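## Task

With the tube held fast in the vise, draw the red-handled pin out of it without shifting the tube. The entire pin must end up resting flat on the tray's floor, lower than the tray's rim, and the tube must remain clamped in its original spot. Moving the tray is allowed only if it finishes upright on the table and away from both the tube and the vise's movable jaw. At the end the robot must not be in contact with the tube or the movable jaw, directly or through any loose item. Nothing may count as done if it stays in place only because the robot holds it. Release everything and back the arm away to finish.

## Robot and tools

Robot: one six-joint arm with a parallel two-finger gripper. Joints, in column order: waist, shoulder, elbow, wrist pitch, wrist yaw, wrist roll. The fingers extend along the gripper's +x axis and close along its y axis. The reported hand point sits midway between the finger pads, about 3 to 4 cm short of the fingertips.

Scene frame: origin on the table surface under the arm's base, +z up, +y to the left when facing along +x. Positions are in metres, orientation as a wxyz quaternion, velocities in m/s and rad/s. The base may be slightly tilted, and the reported hand position grows less accurate at long reach.

Tool execute_actions, argument actions: a list holding at most one item. An empty list just reports the current state (look). An item with rows and optional steps is a move; an item with only steps is a wait. Optional pictures (true/false) chooses whether camera images come back (they do by default).

Move: rows is a list of 1 to 15 rows; steps is 1 to 15 (default 15), each step lasting 1/30 s. Row i is applied on step i, and the final row repeats if steps exceeds the number of rows. Each row is exactly 7 numbers: six absolute joint target angles in radians (same convention as the Joint positions line, not offsets), then the gripper opening. There is only one arm, so there is one row per step, not one list per arm. Joint ranges in radians: waist -3.054 to 3.054, shoulder 0.000 to 3.142, elbow 0.000 to 2.356, wrist pitch -1.571 to 1.571, wrist yaw -1.571 to 1.571, wrist roll -3.142 to 3.142. A target more than 0.010 beyond a range end, and further out than the joint's last reported angle, gets the whole call refused (nothing is sent). True ends may differ from these by up to 0.010 either way; a target past the true end is clipped there and a line "joint sent to its limit" may appear, possibly referring to an earlier action still running. Absence of that line does not prove more travel is available.

Opening: a scale value from -1 to 1, absolute, +1 fully open (0.088 m pad gap). Empty fingers touch near -0.80; values below that close no further. Closing fully takes at least about 0.5 s. To grasp something, command an opening well below grip_measured (the measured opening on the same scale); the larger the difference, the firmer the squeeze, up to roughly 34 N per pad. Fast closing can spike force and even pop the fingers open. Readings can be offset by about 1 mm for the whole scene.

Wait: steps 1 to 300 with no rows; returns after that many steps counted since the previous result. Nothing new is commanded.

Motion limits: per step, each joint's sent target is capped at a lead over its measured angle of 0.211 rad (waist, shoulder, elbow), 0.213 (wrist pitch), 0.267 (wrist yaw), 0.228 (wrist roll). If targets would put the hand more than 70 mm from where it is, all are pulled back proportionally. So large moves need several calls or a ramp of rows. Friction may leave joints short of target, especially at full reach, and tiny changes may not move at all; check Joint positions after every move. Between calls the arm keeps heading for the last row sent until it stalls or a step is HELD.

Result lines: the state line gives end_effector_position, end_effector_quat_wxyz and velocities. Joint positions and Joint velocities list the six joints (rad, rad/s) followed by the pad gap (m, m/s). grip_measured is the opening on command scale. "joint command not followed" means the clearance check altered or blocked targets (mount blocks and posts count as the arm). HELD marks steps where the row was not fully sent. MOTOR HOT appears from 50 °C; at 95 °C an OVER-TEMPERATURE FAULT holds the arm, and if cooling fails within 30 to 60 s the arm and gripper lose power and go limp. Holding loads heats motors, even while idle.

Torque faults: contact torque reaching a joint's load limit stops the arm for 10 s and discards the rest of the call. Limits in N m: waist 17.4, shoulder 21.6, elbow 21.5, wrist pitch 5.67, wrist yaw 5.65, wrist roll 5.3; held weight counts.

Tool zoom_image: camera is one of cam_high, cam_low, cam_wrist (each 504x504); region is [x0, y0, x1, y1] in pixels of that camera's latest image, origin top-left, at most 504 by 504. Returns a magnified view.

Tool finished_scene: scene is the integer of the current scene; it ends that scene irrevocably, reports success, and loads the next task. Replying without any tool call ends everything.

Cautions: loose objects may occasionally get a small push. Avoid dropping, slamming, or hard-pushing objects, and never knock or place anything off the table. Keep the tube clamped and unmoved, let go of the pin before finishing, and make sure the gripper touches neither the tube nor the vise's moving jaw at the end.

Each tool is called after "Request:" as name(argument=value, ...), one argument or row to a line, values as JSON.

## Session

Request:
execute_actions(
  actions=[],
)

Scene clock: 0.00 s of 6060.00 s.
end_effector_position=(+0.3500, +0.4108, +0.1533) grip_measured=+0.840 end_effector_quat_wxyz=(+0.723, -0.428, -0.076, +0.537) end_effector_velocity=(-0.005, +0.002, -0.001) end_effector_angular_velocity=(-0.007, +0.002, +0.026)
Joint positions: [ 0.381  1.611  0.863  1.178 -0.612 -0.297  0.08 ]
Joint velocities: [ 0.002 -0.002 -0.002  0.007 -0.022 -0.007 -0.   ]
Heat: hottest shoulder 27 °C (+0.0 °C/min).

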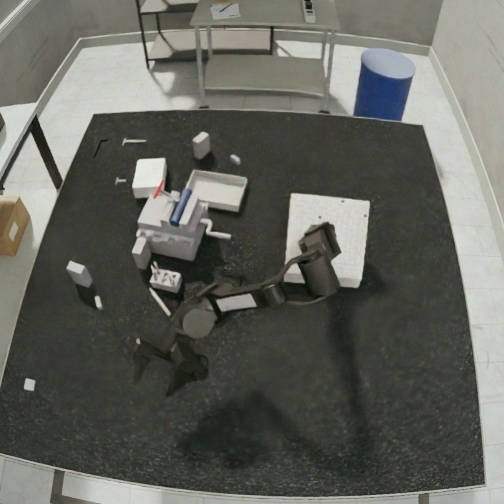

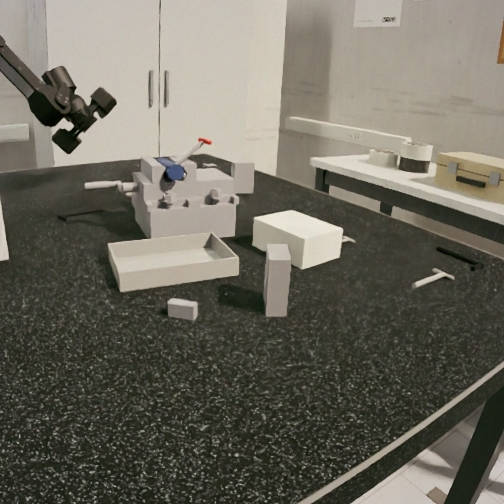

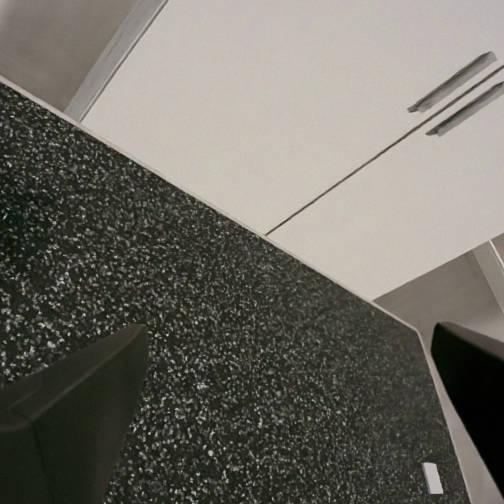

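Similar layout; the tube already sits between the jaws.

Request:
execute_actions(
  actions=[
    {"rows":[[-0.8,1.46,0.59,-0.63,-0.826,-0.29,0.2]]},
  ],
  pictures=false,
)

Request:
execute_actions(
  actions=[
    {"steps":35},
  ],
)

Request:
zoom_image(
  camera="cam_low",
  region=[60, 90, 260, 250],
)

Scene clock: 3.10 s of 6060.00 s.
end_effector_position=(+0.3791, +0.1679, +0.1739) grip_measured=+0.212 end_effector_quat_wxyz=(+0.829, -0.410, +0.217, +0.313) end_effector_velocity=(+0.009, -0.498, +0.163) end_effector_angular_velocity=(+0.069, +0.112, -1.826)
Joint positions: [-0.169  1.48   0.613  0.596 -0.81  -0.297  0.049]
Joint velocities: [-1.306 -0.071 -0.081 -1.341 -0.066 -0.007 -0.005]
Heat: hottest shoulder 28 °C (+0.0 °C/min).
Steps of this call (steps 1 to 78: nothing new was sent; steps 79 to 93: all 15 steps of this action). Readings (joint positions):
79: [0.369 1.597 0.846 1.151 -0.641 -0.297]
80: [0.341 1.574 0.814 1.114 -0.676 -0.297]
82: [0.272 1.540 0.751 1.048 -0.718 -0.297]
86: [0.124 1.509 0.665 0.895 -0.773 -0.297]
93: the state above

Scene clock: 4.27 s of 6060.00 s.
end_effector_position=(+0.2330, -0.0106, +0.1787) grip_measured=+0.200 end_effector_quat_wxyz=(+0.862, +0.040, +0.499, -0.083) end_effector_velocity=(-0.008, +0.004, -0.004) end_effector_angular_velocity=(+0.037, +0.033, -0.045)
Joint positions: [-0.796  1.467  0.597 -0.621 -0.82  -0.296  0.049]
Joint velocities: [-0.002 -0.002  0.002 -0.066  0.007  0.007 -0.   ]
Heat: hottest shoulder 28 °C (+0.0 °C/min).
Steps of this call (steps 1 to 35: the robot went on to your last target). Readings (joint positions):
1: [-0.213 1.478 0.611 0.552 -0.812 -0.296]
2: [-0.257 1.476 0.609 0.507 -0.813 -0.296]
4: [-0.347 1.474 0.607 0.416 -0.815 -0.296]
8: [-0.533 1.471 0.604 0.227 -0.818 -0.296]
35: the state above

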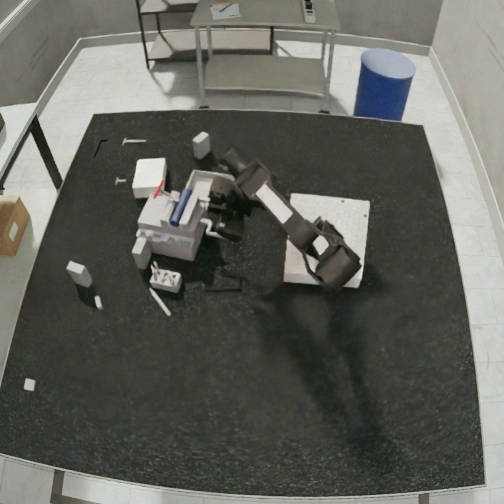

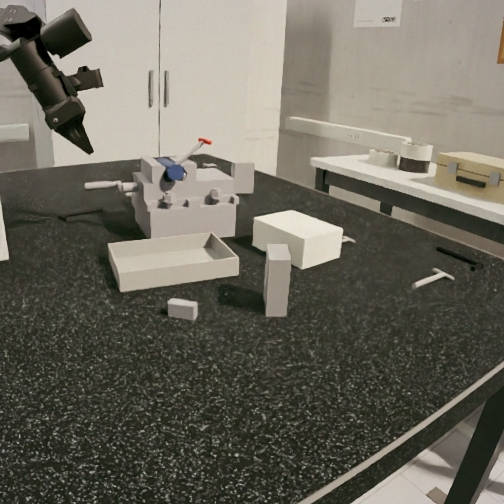

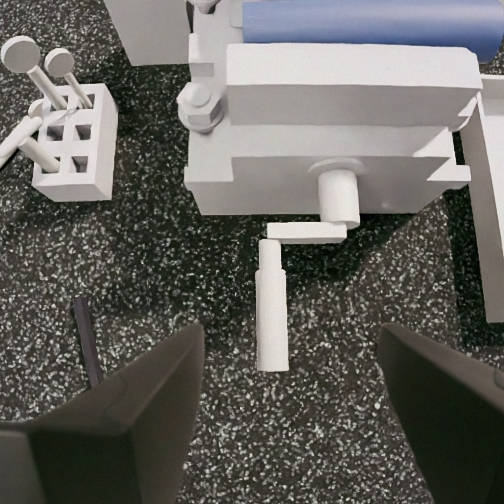

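Region (60, 90, 260, 250) of cam_low's 504x504 image, scaled by 2.520, with more detail than that image has; it fills the top 403 rows of this view, and the rest is white.

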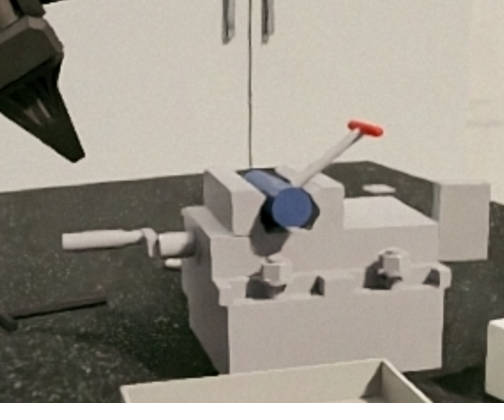

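Request:
execute_actions(
  actions=[
    {"rows":[[-0.76,1.49,0.57,-0.52,-0.82,-0.23,0.2],[-0.76,1.49,0.57,-0.52,-0.82,-0.23,0.2],[-0.71,1.51,0.53,-0.41,-0.81,-0.16,0.2],[-0.71,1.51,0.53,-0.41,-0.81,-0.16,0.2],[-0.71,1.51,0.53,-0.41,-0.81,-0.16,0.2],[-0.66,1.54,0.49,-0.3,-0.8,-0.09,0.2],[-0.66,1.54,0.49,-0.3,-0.8,-0.09,0.2],[-0.61,1.56,0.45,-0.19,-0.79,-0.02,0.2],[-0.61,1.56,0.45,-0.19,-0.79,-0.02,0.2],[-0.61,1.56,0.45,-0.19,-0.79,-0.02,0.2],[-0.56,1.59,0.41,-0.08,-0.78,0.05,0.2],[-0.56,1.59,0.41,-0.08,-0.78,0.05,0.2],[-0.514,1.612,0.364,0.028,-0.76,0.113,0.2]]},
  ],
  pictures=false,
)

Request:
execute_actions(
  actions=[
    {"rows":[[-0.514,1.612,0.364,0.028,-0.76,0.113,-0.35]],"steps":12},
  ],
  pictures=false,
)

Request:
execute_actions(
  actions=[
    {"rows":[[-0.514,1.612,0.364,0.028,-0.76,0.113,-0.8]],"steps":8},
  ],
  pictures=false,
)

Request:
execute_actions(
  actions=[
    {"rows":[[-0.625,1.598,0.449,-0.16,-0.798,-0.036,-0.8]],"steps":6},
  ],
  pictures=false,
)

Request:
execute_actions(
  actions=[
    {"rows":[[-0.733,1.692,0.504,-0.229,-0.821,-0.188,-0.8]],"steps":6},
  ],
  pictures=false,
)

Request:
execute_actions(
  actions=[
    {"rows":[[-0.781,1.817,0.505,-0.159,-0.829,-0.257,-0.8]],"steps":6},
  ],
  pictures=false,
)

Request:
execute_actions(
  actions=[
    {"rows":[[-0.748,1.92,0.455,0.03,-0.826,-0.208,-0.8]],"steps":6},
  ],
  pictures=false,
)

Request:
execute_actions(
  actions=[
    {"rows":[[-0.646,1.957,0.38,0.247,-0.804,-0.065,-0.8]],"steps":6},
  ],
  pictures=false,
)

Request:
execute_actions(
  actions=[
    {"rows":[[-0.529,1.885,0.324,0.345,-0.768,0.091,-0.8]],"steps":6},
  ],
  pictures=false,
)

Request:
execute_actions(
  actions=[
    {"rows":[[-0.472,1.733,0.319,0.246,-0.748,0.166,-0.8]],"steps":6},
  ],
  pictures=false,
)

Request:
execute_actions(
  actions=[
    {"rows":[[-0.514,1.608,0.372,0.028,-0.764,0.111,-0.8]],"steps":6},
  ],
)

Request:
zoom_image(
  camera="cam_low",
  region=[60, 90, 260, 250],
)

Scene clock: 21.90 s of 6060.00 s.
end_effector_position=(+0.2516, -0.0128, +0.1136) grip_measured=+0.200 end_effector_quat_wxyz=(+0.861, +0.045, +0.500, -0.082) end_effector_velocity=(-0.036, +0.015, -0.157) end_effector_angular_velocity=(+0.114, +0.141, -0.077)
Joint positions: [-0.56   1.582  0.416 -0.09  -0.781  0.041  0.049]
Joint velocities: [ 0.447  0.256 -0.432  0.886  0.095  0.549 -0.   ]
Heat: hottest shoulder 27 °C (+0.0 °C/min).
Steps of this call (steps 1 to 30: the robot went on to your last target; steps 31 to 514: nothing new was sent; steps 515 to 529: all 15 steps of this action). Readings (joint positions):
515: [-0.793 1.466 0.593 -0.613 -0.820 -0.283]
516: [-0.786 1.469 0.590 -0.590 -0.820 -0.272]
518: [-0.759 1.480 0.574 -0.515 -0.820 -0.229]
522: [-0.694 1.514 0.525 -0.371 -0.811 -0.136]
529: the state above

Scene clock: 22.30 s of 6060.00 s.
end_effector_position=(+0.2517, -0.0117, +0.1014) grip_measured=-0.327 end_effector_quat_wxyz=(+0.862, +0.046, +0.498, -0.082) end_effector_velocity=(-0.001, +0.001, -0.004) end_effector_angular_velocity=(+0.012, -0.005, -0.002)
Joint positions: [-0.517  1.605  0.375  0.02  -0.767  0.104  0.023]
Joint velocities: [ 0.007  0.007 -0.017  0.037 -0.007  0.022 -0.009]
Heat: hottest shoulder 27 °C (+0.0 °C/min).
Steps of this call (steps 1 to 12: all 12 steps of this action). Readings (joint positions):
1: [-0.548 1.589 0.404 -0.066 -0.778 0.056]
2: [-0.539 1.595 0.395 -0.046 -0.775 0.068]
4: [-0.529 1.600 0.384 -0.017 -0.771 0.084]
8: [-0.520 1.603 0.378 0.011 -0.768 0.099]
12: the state above

Scene clock: 22.57 s of 6060.00 s.
end_effector_position=(+0.2516, -0.0110, +0.1008) grip_measured=-0.518 end_effector_quat_wxyz=(+0.862, +0.046, +0.498, -0.081) end_effector_velocity=(-0.002, +0.002, -0.001) end_effector_angular_velocity=(-0.001, +0.008, +0.020)
Joint positions: [-0.514  1.605  0.373  0.023 -0.768  0.107  0.014]
Joint velocities: [ 0.002 -0.002 -0.002 -0.007 -0.007 -0.022 -0.   ]
Heat: hottest shoulder 27 °C (+0.0 °C/min).
Steps of this call (steps 1 to 8: all 8 steps of this action). Readings (joint positions):
1: [-0.516 1.605 0.374 0.021 -0.767 0.105]
2: [-0.516 1.605 0.374 0.021 -0.767 0.105]
4: [-0.514 1.605 0.373 0.023 -0.769 0.107]
8: the state above

Scene clock: 22.77 s of 6060.00 s.
end_effector_position=(+0.2503, -0.0153, +0.1158) grip_measured=-0.519 end_effector_quat_wxyz=(+0.861, +0.054, +0.501, -0.075) end_effector_velocity=(-0.003, -0.019, +0.042) end_effector_angular_velocity=(-0.035, +0.002, +0.004)
Joint positions: [-0.589  1.603  0.429 -0.117 -0.809  0.005  0.014]
Joint velocities: [-0.183 -0.012  0.139 -0.33  -0.022 -0.271 -0.   ]
Heat: hottest shoulder 27 °C (+0.0 °C/min).
Steps of this call (steps 1 to 6: all 6 steps of this action). Readings (joint positions):
1: [-0.525 1.605 0.383 -0.002 -0.778 0.089]
2: [-0.544 1.605 0.397 -0.040 -0.791 0.064]
4: [-0.573 1.603 0.418 -0.089 -0.805 0.028]
6: the state above

Scene clock: 22.97 s of 6060.00 s.
end_effector_position=(+0.2475, -0.0321, +0.1311) grip_measured=-0.519 end_effector_quat_wxyz=(+0.865, +0.051, +0.494, -0.068) end_effector_velocity=(-0.014, -0.067, +0.030) end_effector_angular_velocity=(-0.117, -0.029, -0.001)
Joint positions: [-0.699  1.656  0.481 -0.209 -0.846 -0.146  0.014]
Joint velocities: [-0.271  0.173  0.105 -0.139  0.037 -0.388 -0.   ]
Heat: hottest shoulder 27 °C (+0.0 °C/min).
Steps of this call (steps 1 to 6: all 6 steps of this action). Readings (joint positions):
1: [-0.606 1.611 0.441 -0.141 -0.817 -0.026]
2: [-0.633 1.624 0.455 -0.168 -0.834 -0.060]
4: [-0.674 1.643 0.471 -0.196 -0.847 -0.114]
6: the state above

Scene clock: 23.17 s of 6060.00 s.
end_effector_position=(+0.2425, -0.0601, +0.1293) grip_measured=-0.519 end_effector_quat_wxyz=(+0.868, +0.042, +0.488, -0.077) end_effector_velocity=(-0.013, -0.049, -0.033) end_effector_angular_velocity=(+0.045, +0.075, -0.045)
Joint positions: [-0.775  1.771  0.494 -0.163 -0.839 -0.244  0.014]
Joint velocities: [-0.071  0.33   0.051  0.081  0.007 -0.139  0.   ]
Heat: hottest shoulder 27 °C (+0.0 °C/min).
Steps of this call (steps 1 to 6: all 6 steps of this action). Readings (joint positions):
1: [-0.713 1.675 0.484 -0.211 -0.851 -0.164]
2: [-0.735 1.696 0.487 -0.206 -0.861 -0.186]
4: [-0.766 1.740 0.491 -0.178 -0.844 -0.228]
6: the state above

Scene clock: 23.37 s of 6060.00 s.
end_effector_position=(+0.2408, -0.0757, +0.1096) grip_measured=-0.518 end_effector_quat_wxyz=(+0.866, +0.042, +0.491, -0.083) end_effector_velocity=(-0.005, -0.014, -0.049) end_effector_angular_velocity=(+0.021, +0.032, -0.003)
Joint positions: [-0.762  1.886  0.469 -0.015 -0.823 -0.225  0.014]
Joint velocities: [ 0.076  0.212 -0.076  0.315  0.007  0.081 -0.   ]
Heat: hottest shoulder 27 °C (+0.0 °C/min).
Steps of this call (steps 1 to 6: all 6 steps of this action). Readings (joint positions):
1: [-0.776 1.791 0.492 -0.142 -0.832 -0.246]
2: [-0.776 1.815 0.484 -0.100 -0.824 -0.242]
4: [-0.769 1.865 0.475 -0.042 -0.823 -0.233]
6: the state above

Scene clock: 23.57 s of 6060.00 s.
end_effector_position=(+0.2416, -0.0725, +0.0858) grip_measured=-0.518 end_effector_quat_wxyz=(+0.864, +0.041, +0.494, -0.089) end_effector_velocity=(+0.000, +0.026, -0.051) end_effector_angular_velocity=(+0.072, -0.003, -0.016)
Joint positions: [-0.678  1.94   0.404  0.186 -0.797 -0.105  0.014]
Joint velocities: [ 0.203  0.1   -0.154  0.432 -0.007  0.315 -0.   ]
Heat: hottest shoulder 27 °C (+0.0 °C/min).
Steps of this call (steps 1 to 6: all 6 steps of this action). Readings (joint positions):
1: [-0.751 1.896 0.455 0.023 -0.815 -0.204]
2: [-0.731 1.907 0.438 0.078 -0.805 -0.176]
4: [-0.697 1.930 0.416 0.147 -0.798 -0.131]
6: the state above

Scene clock: 23.77 s of 6060.00 s.
end_effector_position=(+0.2447, -0.0542, +0.0700) grip_measured=-0.517 end_effector_quat_wxyz=(+0.860, +0.043, +0.499, -0.092) end_effector_velocity=(+0.005, +0.058, -0.024) end_effector_angular_velocity=(+0.089, -0.009, +0.007)
Joint positions: [-0.56   1.913  0.347  0.31  -0.76   0.049  0.014]
Joint velocities: [ 0.237 -0.125 -0.129  0.212 -0.007  0.344 -0.   ]
Heat: hottest shoulder 27 °C (+0.0 °C/min).
Steps of this call (steps 1 to 6: all 6 steps of this action). Readings (joint positions):
1: [-0.658 1.938 0.389 0.220 -0.788 -0.077]
2: [-0.629 1.932 0.375 0.253 -0.771 -0.041]
4: [-0.583 1.922 0.357 0.290 -0.760 0.015]
6: the state above

Scene clock: 23.97 s of 6060.00 s.
end_effector_position=(+0.2492, -0.0276, +0.0722) grip_measured=-0.517 end_effector_quat_wxyz=(+0.858, +0.049, +0.504, -0.086) end_effector_velocity=(+0.010, +0.058, +0.034) end_effector_angular_velocity=(+0.020, -0.095, +0.089)
Joint positions: [-0.476  1.785  0.331  0.256 -0.749  0.149  0.014]
Joint velocities: [ 0.071 -0.374 -0.066 -0.11  -0.037  0.125 -0.003]
Heat: hottest shoulder 27 °C (+0.0 °C/min).
Steps of this call (steps 1 to 6: all 6 steps of this action). Readings (joint positions):
1: [-0.544 1.891 0.343 0.307 -0.748 0.064]
2: [-0.518 1.866 0.341 0.292 -0.730 0.087]
4: [-0.485 1.819 0.336 0.269 -0.742 0.132]
6: the state above

Scene clock: 24.17 s of 6060.00 s.
end_effector_position=(+0.2510, -0.0124, +0.0914) grip_measured=-0.518 end_effector_quat_wxyz=(+0.859, +0.050, +0.503, -0.078) end_effector_velocity=(+0.005, +0.020, +0.052) end_effector_angular_velocity=(-0.023, -0.044, +0.017)
Joint positions: [-0.493  1.648  0.359  0.083 -0.769  0.127  0.014]
Joint velocities: [-0.09  -0.276  0.081 -0.374 -0.022 -0.095 -0.   ]
Heat: hottest shoulder 27 °C (+0.0 °C/min).
Steps of this call (steps 1 to 6: all 6 steps of this action). Readings (joint positions):
1: [-0.475 1.759 0.336 0.226 -0.755 0.147]
2: [-0.477 1.728 0.344 0.178 -0.763 0.144]
4: [-0.486 1.673 0.354 0.116 -0.768 0.135]
6: the state above

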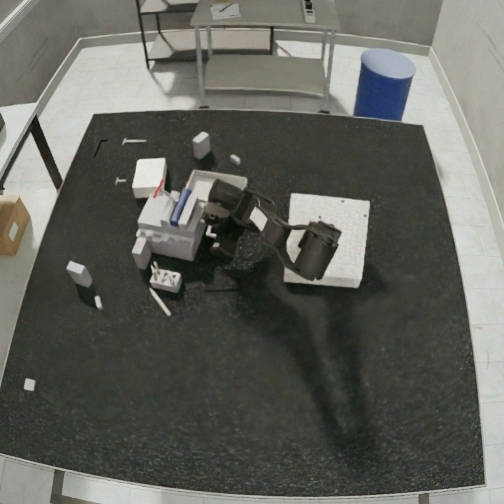

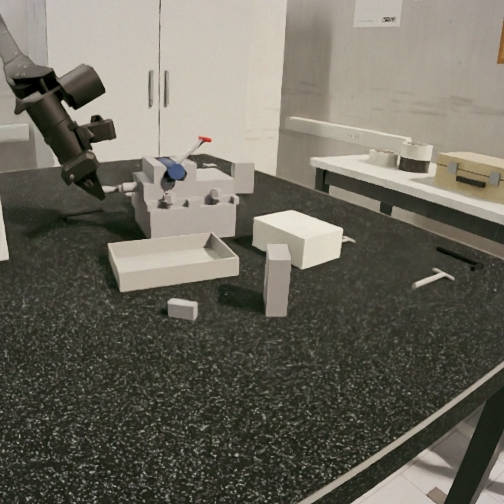

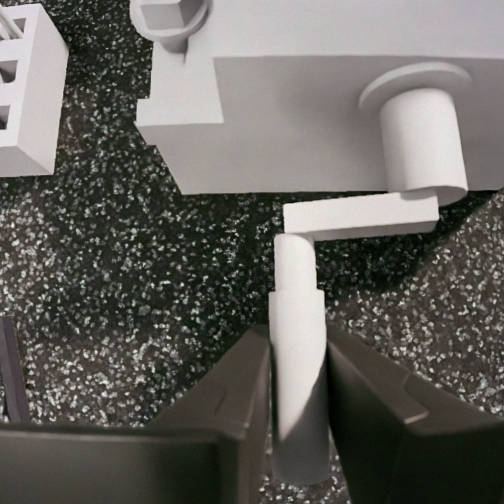

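Region (60, 90, 260, 250) of cam_low's 504x504 image, scaled by 2.520, with more detail than that image has; it fills the top 403 rows of this view, and the rest is white.

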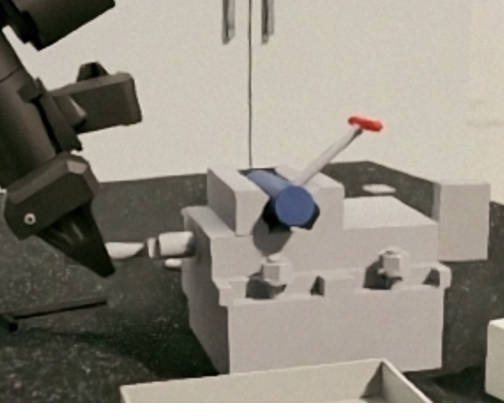

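Request:
execute_actions(
  actions=[
    {"rows":[[-0.625,1.598,0.449,-0.16,-0.798,-0.036,-0.8]],"steps":6},
  ],
  pictures=false,
)

Request:
execute_actions(
  actions=[
    {"rows":[[-0.733,1.692,0.504,-0.229,-0.821,-0.188,-0.8]],"steps":6},
  ],
  pictures=false,
)

Request:
execute_actions(
  actions=[
    {"rows":[[-0.781,1.817,0.505,-0.159,-0.829,-0.257,-0.8]],"steps":6},
  ],
  pictures=false,
)

Request:
execute_actions(
  actions=[
    {"rows":[[-0.748,1.92,0.455,0.03,-0.826,-0.208,-0.8]],"steps":6},
  ],
  pictures=false,
)

Request:
execute_actions(
  actions=[
    {"rows":[[-0.646,1.957,0.38,0.247,-0.804,-0.065,-0.8]],"steps":6},
  ],
  pictures=false,
)

Request:
execute_actions(
  actions=[
    {"rows":[[-0.529,1.885,0.324,0.345,-0.768,0.091,-0.8]],"steps":6},
  ],
  pictures=false,
)

Request:
execute_actions(
  actions=[
    {"rows":[[-0.472,1.733,0.319,0.246,-0.748,0.166,-0.8]],"steps":6},
  ],
  pictures=false,
)

Request:
execute_actions(
  actions=[
    {"rows":[[-0.514,1.608,0.372,0.028,-0.764,0.111,-0.8]],"steps":6},
  ],
)

Request:
zoom_image(
  camera="cam_low",
  region=[120, 90, 260, 210],
)

Scene clock: 31.63 s of 6060.00 s.
end_effector_position=(+0.2504, -0.0150, +0.1155) grip_measured=-0.519 end_effector_quat_wxyz=(+0.860, +0.052, +0.501, -0.074) end_effector_velocity=(-0.003, -0.021, +0.045) end_effector_angular_velocity=(-0.043, -0.017, +0.002)
Joint positions: [-0.587  1.603  0.429 -0.116 -0.809  0.003  0.014]
Joint velocities: [-0.198 -0.022  0.129 -0.315 -0.022 -0.271 -0.   ]
Heat: hottest shoulder 27 °C (+0.0 °C/min).
Steps of this call (steps 1 to 30: the robot went on to your last target; steps 31 to 218: nothing new was sent; steps 219 to 224: all 6 steps of this action). Readings (joint positions):
219: [-0.518 1.614 0.382 0.005 -0.777 0.091]
220: [-0.539 1.611 0.399 -0.038 -0.791 0.064]
222: [-0.570 1.606 0.418 -0.089 -0.805 0.026]
224: the state above

Scene clock: 31.83 s of 6060.00 s.
end_effector_position=(+0.2473, -0.0319, +0.1309) grip_measured=-0.519 end_effector_quat_wxyz=(+0.865, +0.052, +0.494, -0.068) end_effector_velocity=(-0.014, -0.068, +0.031) end_effector_angular_velocity=(-0.110, -0.034, -0.017)
Joint positions: [-0.699  1.656  0.48  -0.209 -0.847 -0.146  0.014]
Joint velocities: [-0.276  0.173  0.105 -0.139  0.037 -0.374 -0.   ]
Heat: hottest shoulder 27 °C (+0.0 °C/min).
Steps of this call (steps 1 to 6: all 6 steps of this action). Readings (joint positions):
1: [-0.604 1.612 0.441 -0.140 -0.817 -0.025]
2: [-0.632 1.624 0.455 -0.168 -0.834 -0.061]
4: [-0.674 1.643 0.471 -0.196 -0.848 -0.114]
6: the state above

Scene clock: 32.03 s of 6060.00 s.
end_effector_position=(+0.2425, -0.0602, +0.1293) grip_measured=-0.519 end_effector_quat_wxyz=(+0.868, +0.042, +0.488, -0.077) end_effector_velocity=(-0.015, -0.049, -0.033) end_effector_angular_velocity=(+0.062, +0.078, -0.069)
Joint positions: [-0.775  1.771  0.494 -0.163 -0.838 -0.244  0.014]
Joint velocities: [-0.076  0.33   0.051  0.066  0.007 -0.125  0.   ]
Heat: hottest shoulder 27 °C (+0.0 °C/min).
Steps of this call (steps 1 to 6: all 6 steps of this action). Readings (joint positions):
1: [-0.713 1.675 0.484 -0.211 -0.851 -0.164]
2: [-0.735 1.696 0.487 -0.206 -0.862 -0.186]
4: [-0.766 1.739 0.491 -0.178 -0.844 -0.228]
6: the state above

Scene clock: 32.23 s of 6060.00 s.
end_effector_position=(+0.2408, -0.0758, +0.1096) grip_measured=-0.518 end_effector_quat_wxyz=(+0.866, +0.041, +0.491, -0.083) end_effector_velocity=(-0.006, -0.013, -0.049) end_effector_angular_velocity=(+0.035, +0.026, -0.002)
Joint positions: [-0.762  1.886  0.469 -0.015 -0.823 -0.225  0.014]
Joint velocities: [ 0.071  0.212 -0.081  0.315 -0.007  0.081 -0.   ]
Heat: hottest shoulder 27 °C (+0.0 °C/min).
Steps of this call (steps 1 to 6: all 6 steps of this action). Readings (joint positions):
1: [-0.776 1.791 0.491 -0.142 -0.831 -0.246]
2: [-0.776 1.816 0.484 -0.100 -0.824 -0.243]
4: [-0.769 1.865 0.474 -0.042 -0.823 -0.233]
6: the state above

Scene clock: 32.43 s of 6060.00 s.
end_effector_position=(+0.2414, -0.0724, +0.0856) grip_measured=-0.518 end_effector_quat_wxyz=(+0.864, +0.041, +0.494, -0.089) end_effector_velocity=(-0.000, +0.025, -0.052) end_effector_angular_velocity=(+0.060, +0.003, +0.007)
Joint positions: [-0.678  1.941  0.403  0.186 -0.797 -0.105  0.014]
Joint velocities: [ 0.203  0.105 -0.154  0.432 -0.007  0.286 -0.   ]
Heat: hottest shoulder 27 °C (+0.0 °C/min).
Steps of this call (steps 1 to 6: all 6 steps of this action). Readings (joint positions):
1: [-0.751 1.896 0.455 0.024 -0.815 -0.204]
2: [-0.730 1.907 0.437 0.078 -0.804 -0.175]
4: [-0.697 1.930 0.416 0.147 -0.797 -0.131]
6: the state above

Scene clock: 32.63 s of 6060.00 s.
end_effector_position=(+0.2446, -0.0542, +0.0699) grip_measured=-0.517 end_effector_quat_wxyz=(+0.860, +0.043, +0.499, -0.092) end_effector_velocity=(+0.006, +0.059, -0.024) end_effector_angular_velocity=(+0.094, -0.011, +0.001)
Joint positions: [-0.56   1.913  0.347  0.31  -0.76   0.049  0.014]
Joint velocities: [ 0.242 -0.129 -0.129  0.212 -0.007  0.359 -0.   ]
Heat: hottest shoulder 27 °C (+0.0 °C/min).
Steps of this call (steps 1 to 6: all 6 steps of this action). Readings (joint positions):
1: [-0.659 1.938 0.389 0.219 -0.788 -0.077]
2: [-0.629 1.932 0.375 0.252 -0.771 -0.040]
4: [-0.583 1.922 0.357 0.290 -0.760 0.016]
6: the state above

Scene clock: 32.83 s of 6060.00 s.
end_effector_position=(+0.2491, -0.0277, +0.0721) grip_measured=-0.517 end_effector_quat_wxyz=(+0.858, +0.049, +0.504, -0.086) end_effector_velocity=(+0.010, +0.059, +0.034) end_effector_angular_velocity=(+0.029, -0.093, +0.073)
Joint positions: [-0.476  1.785  0.331  0.256 -0.749  0.149  0.014]
Joint velocities: [ 0.071 -0.383 -0.066 -0.125 -0.037  0.139 -0.001]
Heat: hottest shoulder 27 °C (+0.0 °C/min).
Steps of this call (steps 1 to 6: all 6 steps of this action). Readings (joint positions):
1: [-0.545 1.892 0.343 0.308 -0.749 0.063]
2: [-0.520 1.867 0.341 0.293 -0.731 0.086]
4: [-0.486 1.820 0.336 0.270 -0.742 0.132]
6: the state above

Scene clock: 33.03 s of 6060.00 s.
end_effector_position=(+0.2510, -0.0124, +0.0913) grip_measured=-0.518 end_effector_quat_wxyz=(+0.859, +0.050, +0.503, -0.078) end_effector_velocity=(+0.003, +0.018, +0.052) end_effector_angular_velocity=(-0.040, -0.039, +0.013)
Joint positions: [-0.493  1.648  0.359  0.083 -0.769  0.126  0.014]
Joint velocities: [-0.095 -0.281  0.081 -0.388 -0.007 -0.11  -0.   ]
Heat: hottest shoulder 27 °C (+0.0 °C/min).
Steps of this call (steps 1 to 6: all 6 steps of this action). Readings (joint positions):
1: [-0.475 1.759 0.336 0.225 -0.756 0.147]
2: [-0.477 1.728 0.344 0.177 -0.764 0.144]
4: [-0.486 1.673 0.353 0.116 -0.769 0.135]
6: the state above

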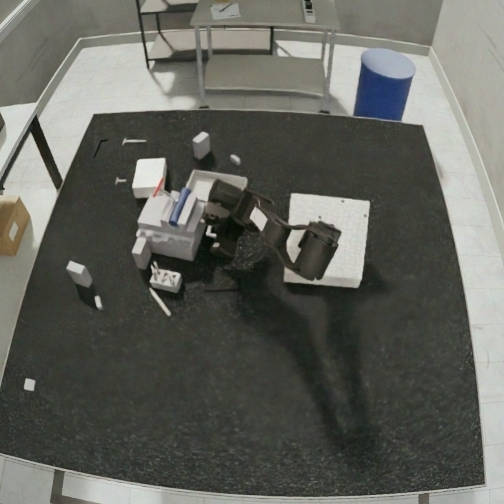

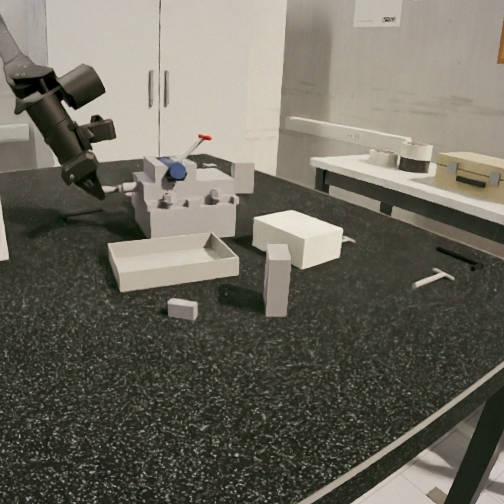

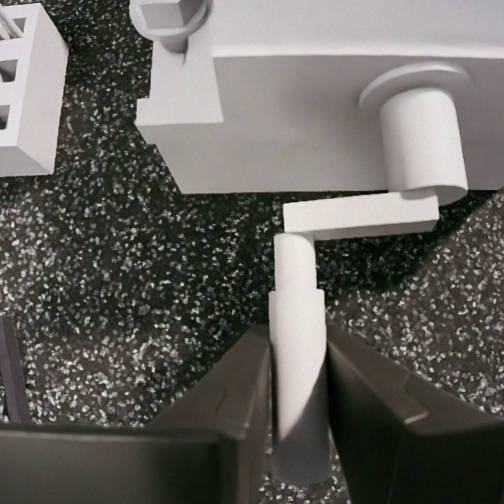

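Region (120, 90, 260, 210) of cam_low's 504x504 image, scaled by 3.600, with more detail than that image has; it fills the top 432 rows of this view, and the rest is white.

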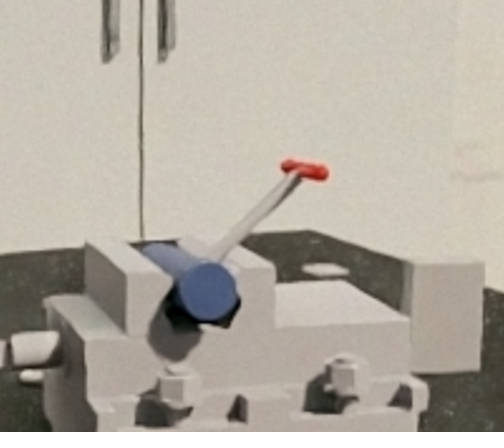

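Request:
execute_actions(
  actions=[
    {"rows":[[-0.512,1.612,0.372,0.03,-0.764,0.111,0.2]],"steps":9},
  ],
  pictures=false,
)

Request:
execute_actions(
  actions=[
    {"rows":[[-0.56,1.59,0.41,-0.08,-0.78,0.05,0.2],[-0.56,1.59,0.41,-0.08,-0.78,0.05,0.2],[-0.61,1.56,0.45,-0.19,-0.79,-0.02,0.2],[-0.61,1.56,0.45,-0.19,-0.79,-0.02,0.2],[-0.66,1.54,0.49,-0.3,-0.8,-0.09,0.2],[-0.66,1.54,0.49,-0.3,-0.8,-0.09,0.2],[-0.66,1.54,0.49,-0.3,-0.8,-0.09,0.2],[-0.66,1.54,0.49,-0.3,-0.8,-0.09,0.2],[-0.82,1.45,0.45,-0.2,-0.8,-0.1,0.2]]},
  ],
  pictures=false,
)

Request:
execute_actions(
  actions=[
    {"rows":[[-0.76,1.5,0.33,0.6,-0.7,0.4,0.2]],"steps":15},
  ],
  pictures=false,
)

Request:
execute_actions(
  actions=[
    {"rows":[[-0.7,1.65,0.326,0.95,-0.65,0.5,0.2]],"steps":11},
  ],
  pictures=false,
)

Request:
execute_actions(
  actions=[
    {"rows":[[-0.642,1.928,0.326,1.174,-0.615,0.556,0.2]],"steps":15},
  ],
)

Scene clock: 42.43 s of 6060.00 s.
end_effector_position=(+0.2504, -0.0112, +0.0977) grip_measured=+0.123 end_effector_quat_wxyz=(+0.860, +0.049, +0.501, -0.081) end_effector_velocity=(+0.001, +0.001, +0.001) end_effector_angular_velocity=(-0.000, -0.006, +0.013)
Joint positions: [-0.508  1.615  0.37   0.03  -0.768  0.111  0.045]
Joint velocities: [-0.002 -0.002 -0.002  0.007 -0.007 -0.007  0.016]
Heat: hottest shoulder 27 °C (+0.0 °C/min).
Steps of this call (steps 1 to 30: the robot went on to your last target; steps 31 to 273: nothing new was sent; steps 274 to 282: all 9 steps of this action). Readings (joint positions):
274: [-0.507 1.615 0.370 0.036 -0.768 0.111]
275: [-0.507 1.615 0.370 0.034 -0.768 0.111]
277: [-0.508 1.615 0.370 0.030 -0.768 0.111]
281: [-0.508 1.615 0.370 0.030 -0.768 0.111]
282: the state above

Scene clock: 42.93 s of 6060.00 s.
end_effector_position=(+0.2487, -0.0366, +0.1744) grip_measured=+0.198 end_effector_quat_wxyz=(+0.899, +0.022, +0.422, -0.114) end_effector_velocity=(-0.009, -0.026, +0.053) end_effector_angular_velocity=(-0.107, -0.179, -0.041)
Joint positions: [-0.791  1.47   0.456 -0.205 -0.795 -0.085  0.049]
Joint velocities: [-0.212 -0.095 -0.002 -0.007 -0.007 -0.081  0.001]
Heat: hottest shoulder 27 °C (+0.0 °C/min).
Steps of this call (steps 1 to 15: all 15 steps of this action). Readings (joint positions):
1: [-0.513 1.613 0.374 0.010 -0.768 0.102]
2: [-0.523 1.610 0.379 -0.011 -0.768 0.092]
4: [-0.555 1.597 0.398 -0.085 -0.772 0.050]
8: [-0.625 1.563 0.452 -0.218 -0.786 -0.036]
15: the state above

Scene clock: 43.43 s of 6060.00 s.
end_effector_position=(+0.2960, -0.0477, +0.2208) grip_measured=+0.200 end_effector_quat_wxyz=(+0.962, +0.025, +0.236, -0.133) end_effector_velocity=(+0.094, +0.046, +0.150) end_effector_angular_velocity=(-0.513, -0.594, +0.497)
Joint positions: [-0.762  1.495  0.344  0.485 -0.708  0.376  0.049]
Joint velocities: [ 0.002 -0.002 -0.007  1.018  0.007  0.139  0.   ]
Heat: hottest shoulder 27 °C (+0.0 °C/min).
Steps of this call (steps 1 to 15: all 15 steps of this action). Readings (joint positions):
1: [-0.790 1.470 0.440 -0.160 -0.785 -0.048]
2: [-0.784 1.471 0.421 -0.110 -0.767 0.002]
4: [-0.773 1.482 0.384 -0.023 -0.741 0.103]
8: [-0.764 1.495 0.349 0.164 -0.717 0.283]
15: the state above

Scene clock: 43.80 s of 6060.00 s.
end_effector_position=(+0.3264, -0.0407, +0.2378) grip_measured=+0.200 end_effector_quat_wxyz=(+0.983, -0.015, +0.158, -0.088) end_effector_velocity=(+0.021, +0.017, +0.027) end_effector_angular_velocity=(-0.098, -0.143, +0.140)
Joint positions: [-0.704  1.634  0.33   0.9   -0.659  0.488  0.049]
Joint velocities: [ 0.022  0.076 -0.002  0.33   0.007  0.051 -0.   ]
Heat: hottest shoulder 27 °C (+0.0 °C/min).
Steps of this call (steps 1 to 11: all 11 steps of this action). Readings (joint positions):
1: [-0.755 1.513 0.343 0.537 -0.698 0.401]
2: [-0.742 1.540 0.343 0.588 -0.687 0.423]
4: [-0.723 1.591 0.338 0.671 -0.674 0.453]
8: [-0.707 1.630 0.330 0.843 -0.662 0.480]
11: the state above

Scene clock: 44.30 s of 6060.00 s.
end_effector_position=(+0.3354, -0.0634, +0.1971) grip_measured=+0.200 end_effector_quat_wxyz=(+0.981, +0.013, +0.172, -0.092) end_effector_velocity=(+0.001, -0.003, -0.008) end_effector_angular_velocity=(-0.002, +0.011, +0.012)
Joint positions: [-0.644  1.915  0.329  1.164 -0.622  0.549  0.049]
Joint velocities: [ 0.007  0.056  0.002  0.051 -0.007 -0.007  0.   ]
Heat: hottest shoulder 27 °C (+0.0 °C/min).
Steps of this call (steps 1 to 15: all 15 steps of this action). Readings (joint positions):
1: [-0.698 1.662 0.330 0.950 -0.652 0.501]
2: [-0.685 1.703 0.331 1.005 -0.644 0.512]
4: [-0.665 1.792 0.333 1.064 -0.635 0.528]
8: [-0.649 1.888 0.329 1.130 -0.626 0.543]
15: the state above

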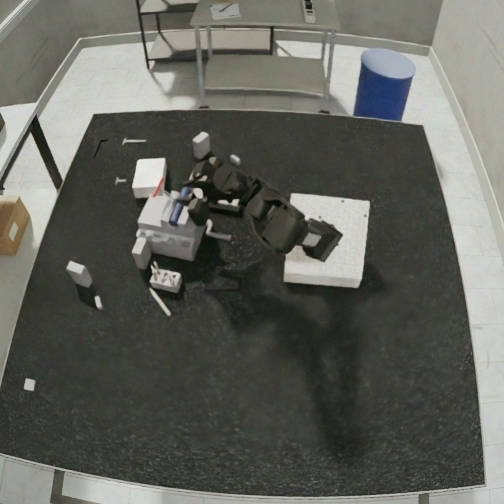

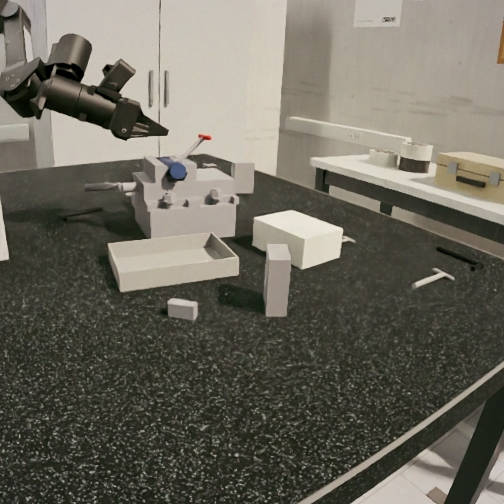

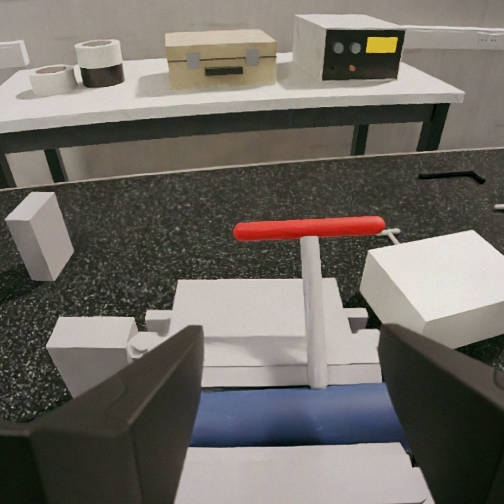

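Request:
execute_actions(
  actions=[
    {"rows":[[-0.64,2.02,0.4,1.12,-0.64,0.53,0.2]],"steps":7},
  ],
  pictures=false,
)

Request:
execute_actions(
  actions=[
    {"rows":[[-0.612,2.053,0.535,1.016,-0.632,0.519,0.2]],"steps":7},
  ],
  pictures=false,
)

Request:
execute_actions(
  actions=[
    {"rows":[[-0.62,2.03,0.62,0.807,-0.678,0.453,0.2]],"steps":6},
  ],
  pictures=false,
)

Request:
execute_actions(
  actions=[
    {"rows":[[-0.623,2.023,0.71,0.602,-0.718,0.382,0.2]],"steps":6},
  ],
  pictures=false,
)

Request:
execute_actions(
  actions=[
    {"rows":[[-0.623,2.028,0.81,0.398,-0.748,0.308,0.1]],"steps":6},
  ],
  pictures=false,
)

Request:
execute_actions(
  actions=[
    {"rows":[[-0.621,2.044,0.917,0.2,-0.773,0.23,-0.2]],"steps":15},
  ],
)

Request:
zoom_image(
  camera="cam_low",
  region=[120, 90, 260, 210],
)

Scene clock: 58.60 s of 6060.00 s.
end_effector_position=(+0.3393, -0.0797, +0.1806) grip_measured=+0.200 end_effector_quat_wxyz=(+0.974, +0.030, +0.199, -0.105) end_effector_velocity=(+0.009, -0.017, -0.020) end_effector_angular_velocity=(+0.010, +0.090, +0.014)
Joint positions: [-0.641  2.002  0.376  1.13  -0.63   0.54   0.049]
Joint velocities: [ 0.002  0.11   0.085 -0.066 -0.051 -0.066 -0.   ]
Heat: hottest waist 27 °C (+0.0 °C/min).
Steps of this call (steps 1 to 15: the robot went on to your last target; steps 16 to 422: nothing new was sent; steps 423 to 429: all 7 steps of this action). Readings (joint positions):
423: [-0.642 1.933 0.335 1.170 -0.621 0.551]
424: [-0.642 1.949 0.347 1.159 -0.622 0.550]
426: [-0.641 1.980 0.367 1.140 -0.624 0.545]
429: the state above

Scene clock: 58.83 s of 6060.00 s.
end_effector_position=(+0.3691, -0.0836, +0.1862) grip_measured=+0.200 end_effector_quat_wxyz=(+0.974, +0.021, +0.208, -0.092) end_effector_velocity=(+0.042, -0.006, +0.010) end_effector_angular_velocity=(-0.023, +0.035, +0.033)
Joint positions: [-0.616  2.035  0.505  1.039 -0.633  0.527  0.049]
Joint velocities: [ 0.027  0.037  0.193 -0.168 -0.007 -0.037 -0.   ]
Heat: hottest waist 27 °C (+0.0 °C/min).
Steps of this call (steps 1 to 7: all 7 steps of this action). Readings (joint positions):
1: [-0.638 2.007 0.396 1.106 -0.633 0.536]
2: [-0.633 2.018 0.424 1.082 -0.633 0.534]
4: [-0.622 2.033 0.472 1.060 -0.633 0.530]
7: the state above

Scene clock: 59.03 s of 6060.00 s.
end_effector_position=(+0.3779, -0.0899, +0.1810) grip_measured=+0.200 end_effector_quat_wxyz=(+0.964, +0.025, +0.248, -0.097) end_effector_velocity=(+0.021, -0.013, -0.007) end_effector_angular_velocity=(+0.042, +0.186, -0.032)
Joint positions: [-0.615  2.037  0.588  0.86  -0.663  0.473  0.049]
Joint velocities: [-0.002 -0.002  0.212 -0.447 -0.066 -0.125 -0.   ]
Heat: hottest waist 27 °C (+0.0 °C/min).
Steps of this call (steps 1 to 6: all 6 steps of this action). Readings (joint positions):
1: [-0.615 2.036 0.521 0.997 -0.640 0.513]
2: [-0.615 2.036 0.542 0.949 -0.646 0.500]
4: [-0.615 2.037 0.570 0.892 -0.656 0.483]
6: the state above

Scene clock: 59.23 s of 6060.00 s.
end_effector_position=(+0.3850, -0.0928, +0.1777) grip_measured=+0.200 end_effector_quat_wxyz=(+0.951, +0.030, +0.291, -0.097) end_effector_velocity=(+0.010, -0.004, -0.009) end_effector_angular_velocity=(+0.061, +0.225, -0.013)
Joint positions: [-0.617  2.034  0.677  0.662 -0.702  0.406  0.049]
Joint velocities: [-0.007 -0.012  0.208 -0.505 -0.095 -0.168 -0.   ]
Heat: hottest waist 27 °C (+0.0 °C/min).
Steps of this call (steps 1 to 6: all 6 steps of this action). Readings (joint positions):
1: [-0.616 2.036 0.607 0.813 -0.674 0.455]
2: [-0.617 2.036 0.628 0.764 -0.683 0.439]
4: [-0.617 2.036 0.658 0.700 -0.694 0.418]
6: the state above

Scene clock: 59.43 s of 6060.00 s.
end_effector_position=(+0.3926, -0.0930, +0.1784) grip_measured=+0.120 end_effector_quat_wxyz=(+0.939, +0.032, +0.330, -0.094) end_effector_velocity=(+0.011, +0.002, +0.001) end_effector_angular_velocity=(+0.043, +0.213, -0.010)
Joint positions: [-0.618  2.034  0.776  0.461 -0.734  0.333  0.045]
Joint velocities: [-0.002 -0.007  0.232 -0.52  -0.066 -0.183 -0.008]
Heat: hottest waist 27 °C (+0.0 °C/min).
Steps of this call (steps 1 to 6: all 6 steps of this action). Readings (joint positions):
1: [-0.618 2.034 0.698 0.613 -0.712 0.386]
2: [-0.618 2.034 0.720 0.563 -0.718 0.369]
4: [-0.618 2.034 0.754 0.500 -0.728 0.346]
6: the state above

Scene clock: 59.93 s of 6060.00 s.
end_effector_position=(+0.3998, -0.0900, +0.1818) grip_measured=-0.194 end_effector_quat_wxyz=(+0.921, +0.034, +0.377, -0.089) end_effector_velocity=(+0.000, +0.001, +0.002) end_effector_angular_velocity=(+0.003, +0.019, +0.002)
Joint positions: [-0.619  2.037  0.901  0.208 -0.767  0.238  0.03 ]
Joint velocities: [-0.002 -0.002  0.022 -0.051 -0.007 -0.022 -0.002]
Heat: hottest waist 27 °C (+0.0 °C/min).
Steps of this call (steps 1 to 15: all 15 steps of this action). Readings (joint positions):
1: [-0.618 2.034 0.797 0.410 -0.742 0.312]
2: [-0.619 2.036 0.821 0.362 -0.747 0.294]
4: [-0.619 2.037 0.857 0.300 -0.755 0.270]
8: [-0.619 2.037 0.891 0.237 -0.763 0.248]
15: the state above

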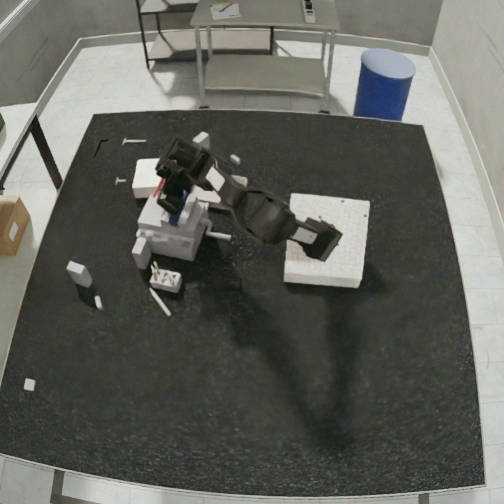

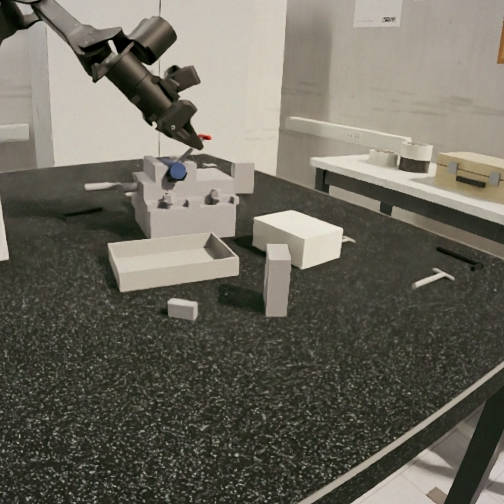

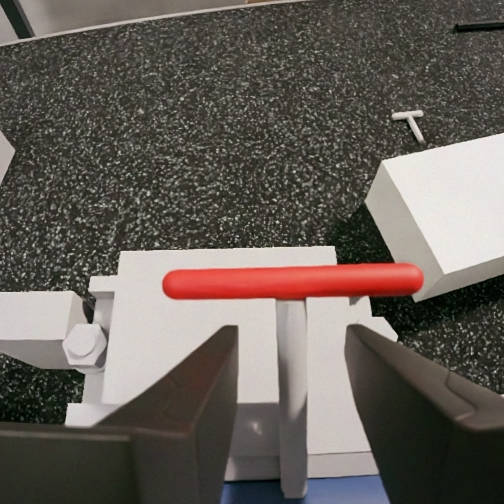

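Region (120, 90, 260, 210) of cam_low's 504x504 image, scaled by 3.600, with more detail than that image has; it fills the top 432 rows of this view, and the rest is white.

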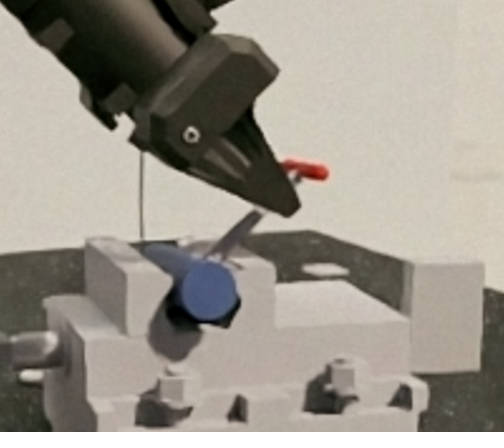

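Request:
execute_actions(
  actions=[
    {"rows":[[-0.621,2.044,0.907,0.2,-0.77,0.232,-0.5],[-0.621,2.044,0.907,0.2,-0.77,0.232,-0.55],[-0.621,2.044,0.907,0.2,-0.77,0.232,-0.6],[-0.621,2.044,0.907,0.2,-0.77,0.232,-0.65],[-0.621,2.044,0.907,0.2,-0.77,0.232,-0.76]],"steps":13},
  ],
  pictures=false,
)

Request:
execute_actions(
  actions=[
    {"rows":[[-0.623,2.028,0.795,0.398,-0.748,0.308,-0.76]],"steps":7},
  ],
  pictures=false,
)

Request:
execute_actions(
  actions=[
    {"rows":[[-0.623,2.023,0.697,0.602,-0.718,0.382,-0.76]],"steps":7},
  ],
  pictures=false,
)

Request:
execute_actions(
  actions=[
    {"rows":[[-0.62,2.033,0.605,0.807,-0.678,0.453,-0.76]],"steps":7},
  ],
  pictures=false,
)

Request:
execute_actions(
  actions=[
    {"rows":[[-0.612,2.058,0.522,1.016,-0.632,0.519,-0.76]],"steps":7},
  ],
  pictures=false,
)

Request:
execute_actions(
  actions=[
    {"rows":[[-0.6,2.1,0.45,1.227,-0.576,0.577,-0.76]],"steps":15},
  ],
)

Request:
zoom_image(
  camera="cam_low",
  region=[120, 90, 260, 210],
)

Scene clock: 69.20 s of 6060.00 s.
end_effector_position=(+0.4002, -0.0897, +0.1820) grip_measured=-0.632 end_effector_quat_wxyz=(+0.921, +0.034, +0.378, -0.088) end_effector_velocity=(-0.001, +0.002, -0.002) end_effector_angular_velocity=(+0.014, +0.006, -0.003)
Joint positions: [-0.619  2.038  0.905  0.202 -0.769  0.235  0.008]
Joint velocities: [ 0.002 -0.002 -0.002 -0.007 -0.007  0.007  0.   ]
Heat: hottest waist 28 °C (+0.0 °C/min).
Steps of this call (steps 1 to 15: the robot went on to your last target; steps 16 to 265: nothing new was sent; steps 266 to 278: all 13 steps of this action). Readings (joint positions):
266: [-0.619 2.038 0.905 0.202 -0.767 0.235]
267: [-0.619 2.038 0.905 0.202 -0.767 0.235]
269: [-0.619 2.038 0.905 0.202 -0.767 0.235]
273: [-0.618 2.038 0.905 0.202 -0.769 0.235]
278: the state above

Scene clock: 69.43 s of 6060.00 s.
end_effector_position=(+0.3963, -0.0901, +0.1818) grip_measured=-0.637 end_effector_quat_wxyz=(+0.933, +0.032, +0.348, -0.083) end_effector_velocity=(-0.011, +0.002, -0.004) end_effector_angular_velocity=(-0.021, -0.091, +0.029)
Joint positions: [-0.623  2.032  0.826  0.365 -0.766  0.292  0.008]
Joint velocities: [-0.002 -0.012 -0.139  0.256  0.007  0.066 -0.001]
Heat: hottest waist 28 °C (+0.0 °C/min).
Steps of this call (steps 1 to 7: all 7 steps of this action). Readings (joint positions):
1: [-0.620 2.038 0.891 0.232 -0.769 0.244]
2: [-0.621 2.036 0.871 0.273 -0.769 0.258]
4: [-0.623 2.034 0.846 0.325 -0.768 0.277]
7: the state above

Scene clock: 69.67 s of 6060.00 s.
end_effector_position=(+0.3907, -0.0908, +0.1822) grip_measured=-0.638 end_effector_quat_wxyz=(+0.947, +0.027, +0.307, -0.087) end_effector_velocity=(-0.013, -0.003, -0.004) end_effector_angular_velocity=(-0.045, -0.118, -0.024)
Joint positions: [-0.623  2.027  0.731  0.564 -0.732  0.364  0.008]
Joint velocities: [ 0.007  0.002 -0.154  0.3    0.081  0.095 -0.   ]
Heat: hottest waist 28 °C (+0.0 °C/min).
Steps of this call (steps 1 to 7: all 7 steps of this action). Readings (joint positions):
1: [-0.623 2.031 0.806 0.408 -0.761 0.310]
2: [-0.623 2.028 0.782 0.456 -0.753 0.326]
4: [-0.623 2.028 0.752 0.517 -0.742 0.348]
7: the state above

Scene clock: 69.90 s of 6060.00 s.
end_effector_position=(+0.3841, -0.0897, +0.1841) grip_measured=-0.639 end_effector_quat_wxyz=(+0.960, +0.019, +0.264, -0.091) end_effector_velocity=(-0.014, +0.008, +0.002) end_effector_angular_velocity=(-0.029, -0.128, +0.017)
Joint positions: [-0.619  2.028  0.637  0.767 -0.687  0.433  0.008]
Joint velocities: [ 0.007 -0.002 -0.154  0.315  0.051  0.095 -0.   ]
Heat: hottest waist 28 °C (+0.0 °C/min).
Steps of this call (steps 1 to 7: all 7 steps of this action). Readings (joint positions):
1: [-0.621 2.028 0.712 0.607 -0.722 0.380]
2: [-0.620 2.027 0.689 0.657 -0.710 0.397]
4: [-0.620 2.028 0.659 0.719 -0.698 0.417]
7: the state above

Scene clock: 70.13 s of 6060.00 s.
end_effector_position=(+0.3771, -0.0873, +0.1856) grip_measured=-0.639 end_effector_quat_wxyz=(+0.971, +0.014, +0.221, -0.092) end_effector_velocity=(-0.016, +0.004, -0.000) end_effector_angular_velocity=(-0.020, -0.130, +0.004)
Joint positions: [-0.612  2.045  0.552  0.973 -0.64   0.498  0.008]
Joint velocities: [ 0.007  0.042 -0.139  0.33   0.066  0.095 -0.   ]
Heat: hottest waist 28 °C (+0.0 °C/min).
Steps of this call (steps 1 to 7: all 7 steps of this action). Readings (joint positions):
1: [-0.618 2.030 0.621 0.808 -0.679 0.450]
2: [-0.616 2.034 0.599 0.859 -0.668 0.465]
4: [-0.613 2.039 0.572 0.923 -0.652 0.483]
7: the state above

Scene clock: 70.63 s of 6060.00 s.
end_effector_position=(+0.3688, -0.0832, +0.1838) grip_measured=-0.641 end_effector_quat_wxyz=(+0.980, +0.011, +0.175, -0.091) end_effector_velocity=(-0.004, -0.001, -0.001) end_effector_angular_velocity=(+0.003, -0.008, -0.009)
Joint positions: [-0.594  2.095  0.466  1.218 -0.579  0.567  0.008]
Joint velocities: [-0.002  0.002 -0.017  0.022  0.007  0.007 -0.   ]
Heat: hottest waist 28 °C (+0.0 °C/min).
Steps of this call (steps 1 to 15: all 15 steps of this action). Readings (joint positions):
1: [-0.610 2.053 0.538 1.016 -0.631 0.514]
2: [-0.607 2.062 0.519 1.068 -0.619 0.527]
4: [-0.603 2.075 0.496 1.133 -0.600 0.544]
8: [-0.597 2.089 0.476 1.191 -0.584 0.561]
15: the state above

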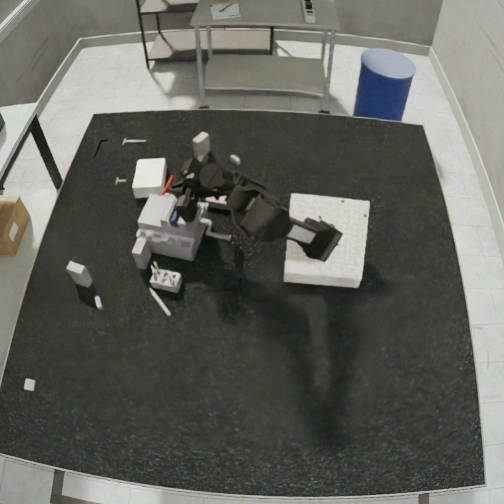

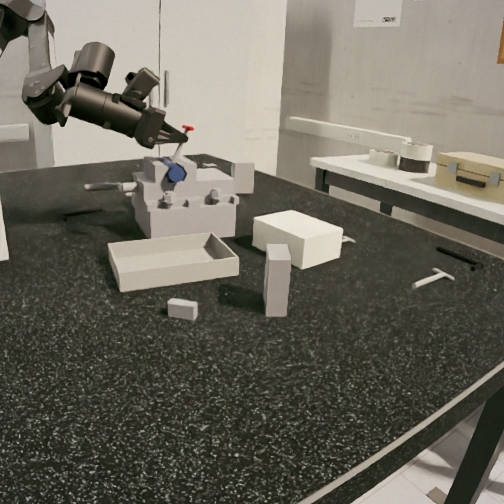

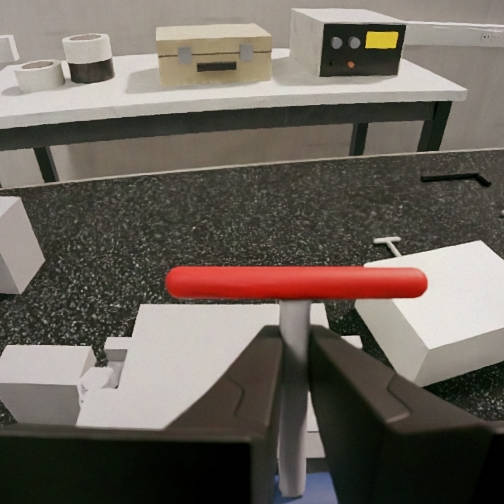

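Region (120, 90, 260, 210) of cam_low's 504x504 image, scaled by 3.600, with more detail than that image has; it fills the top 432 rows of this view, and the rest is white.

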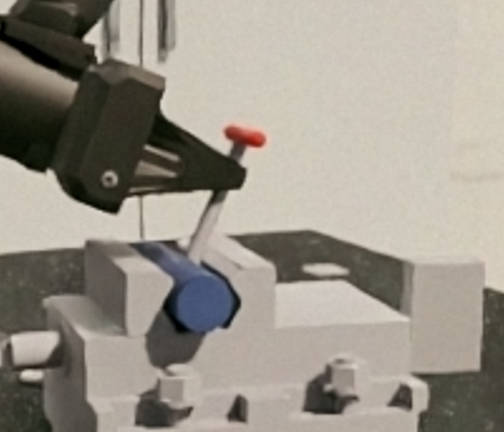

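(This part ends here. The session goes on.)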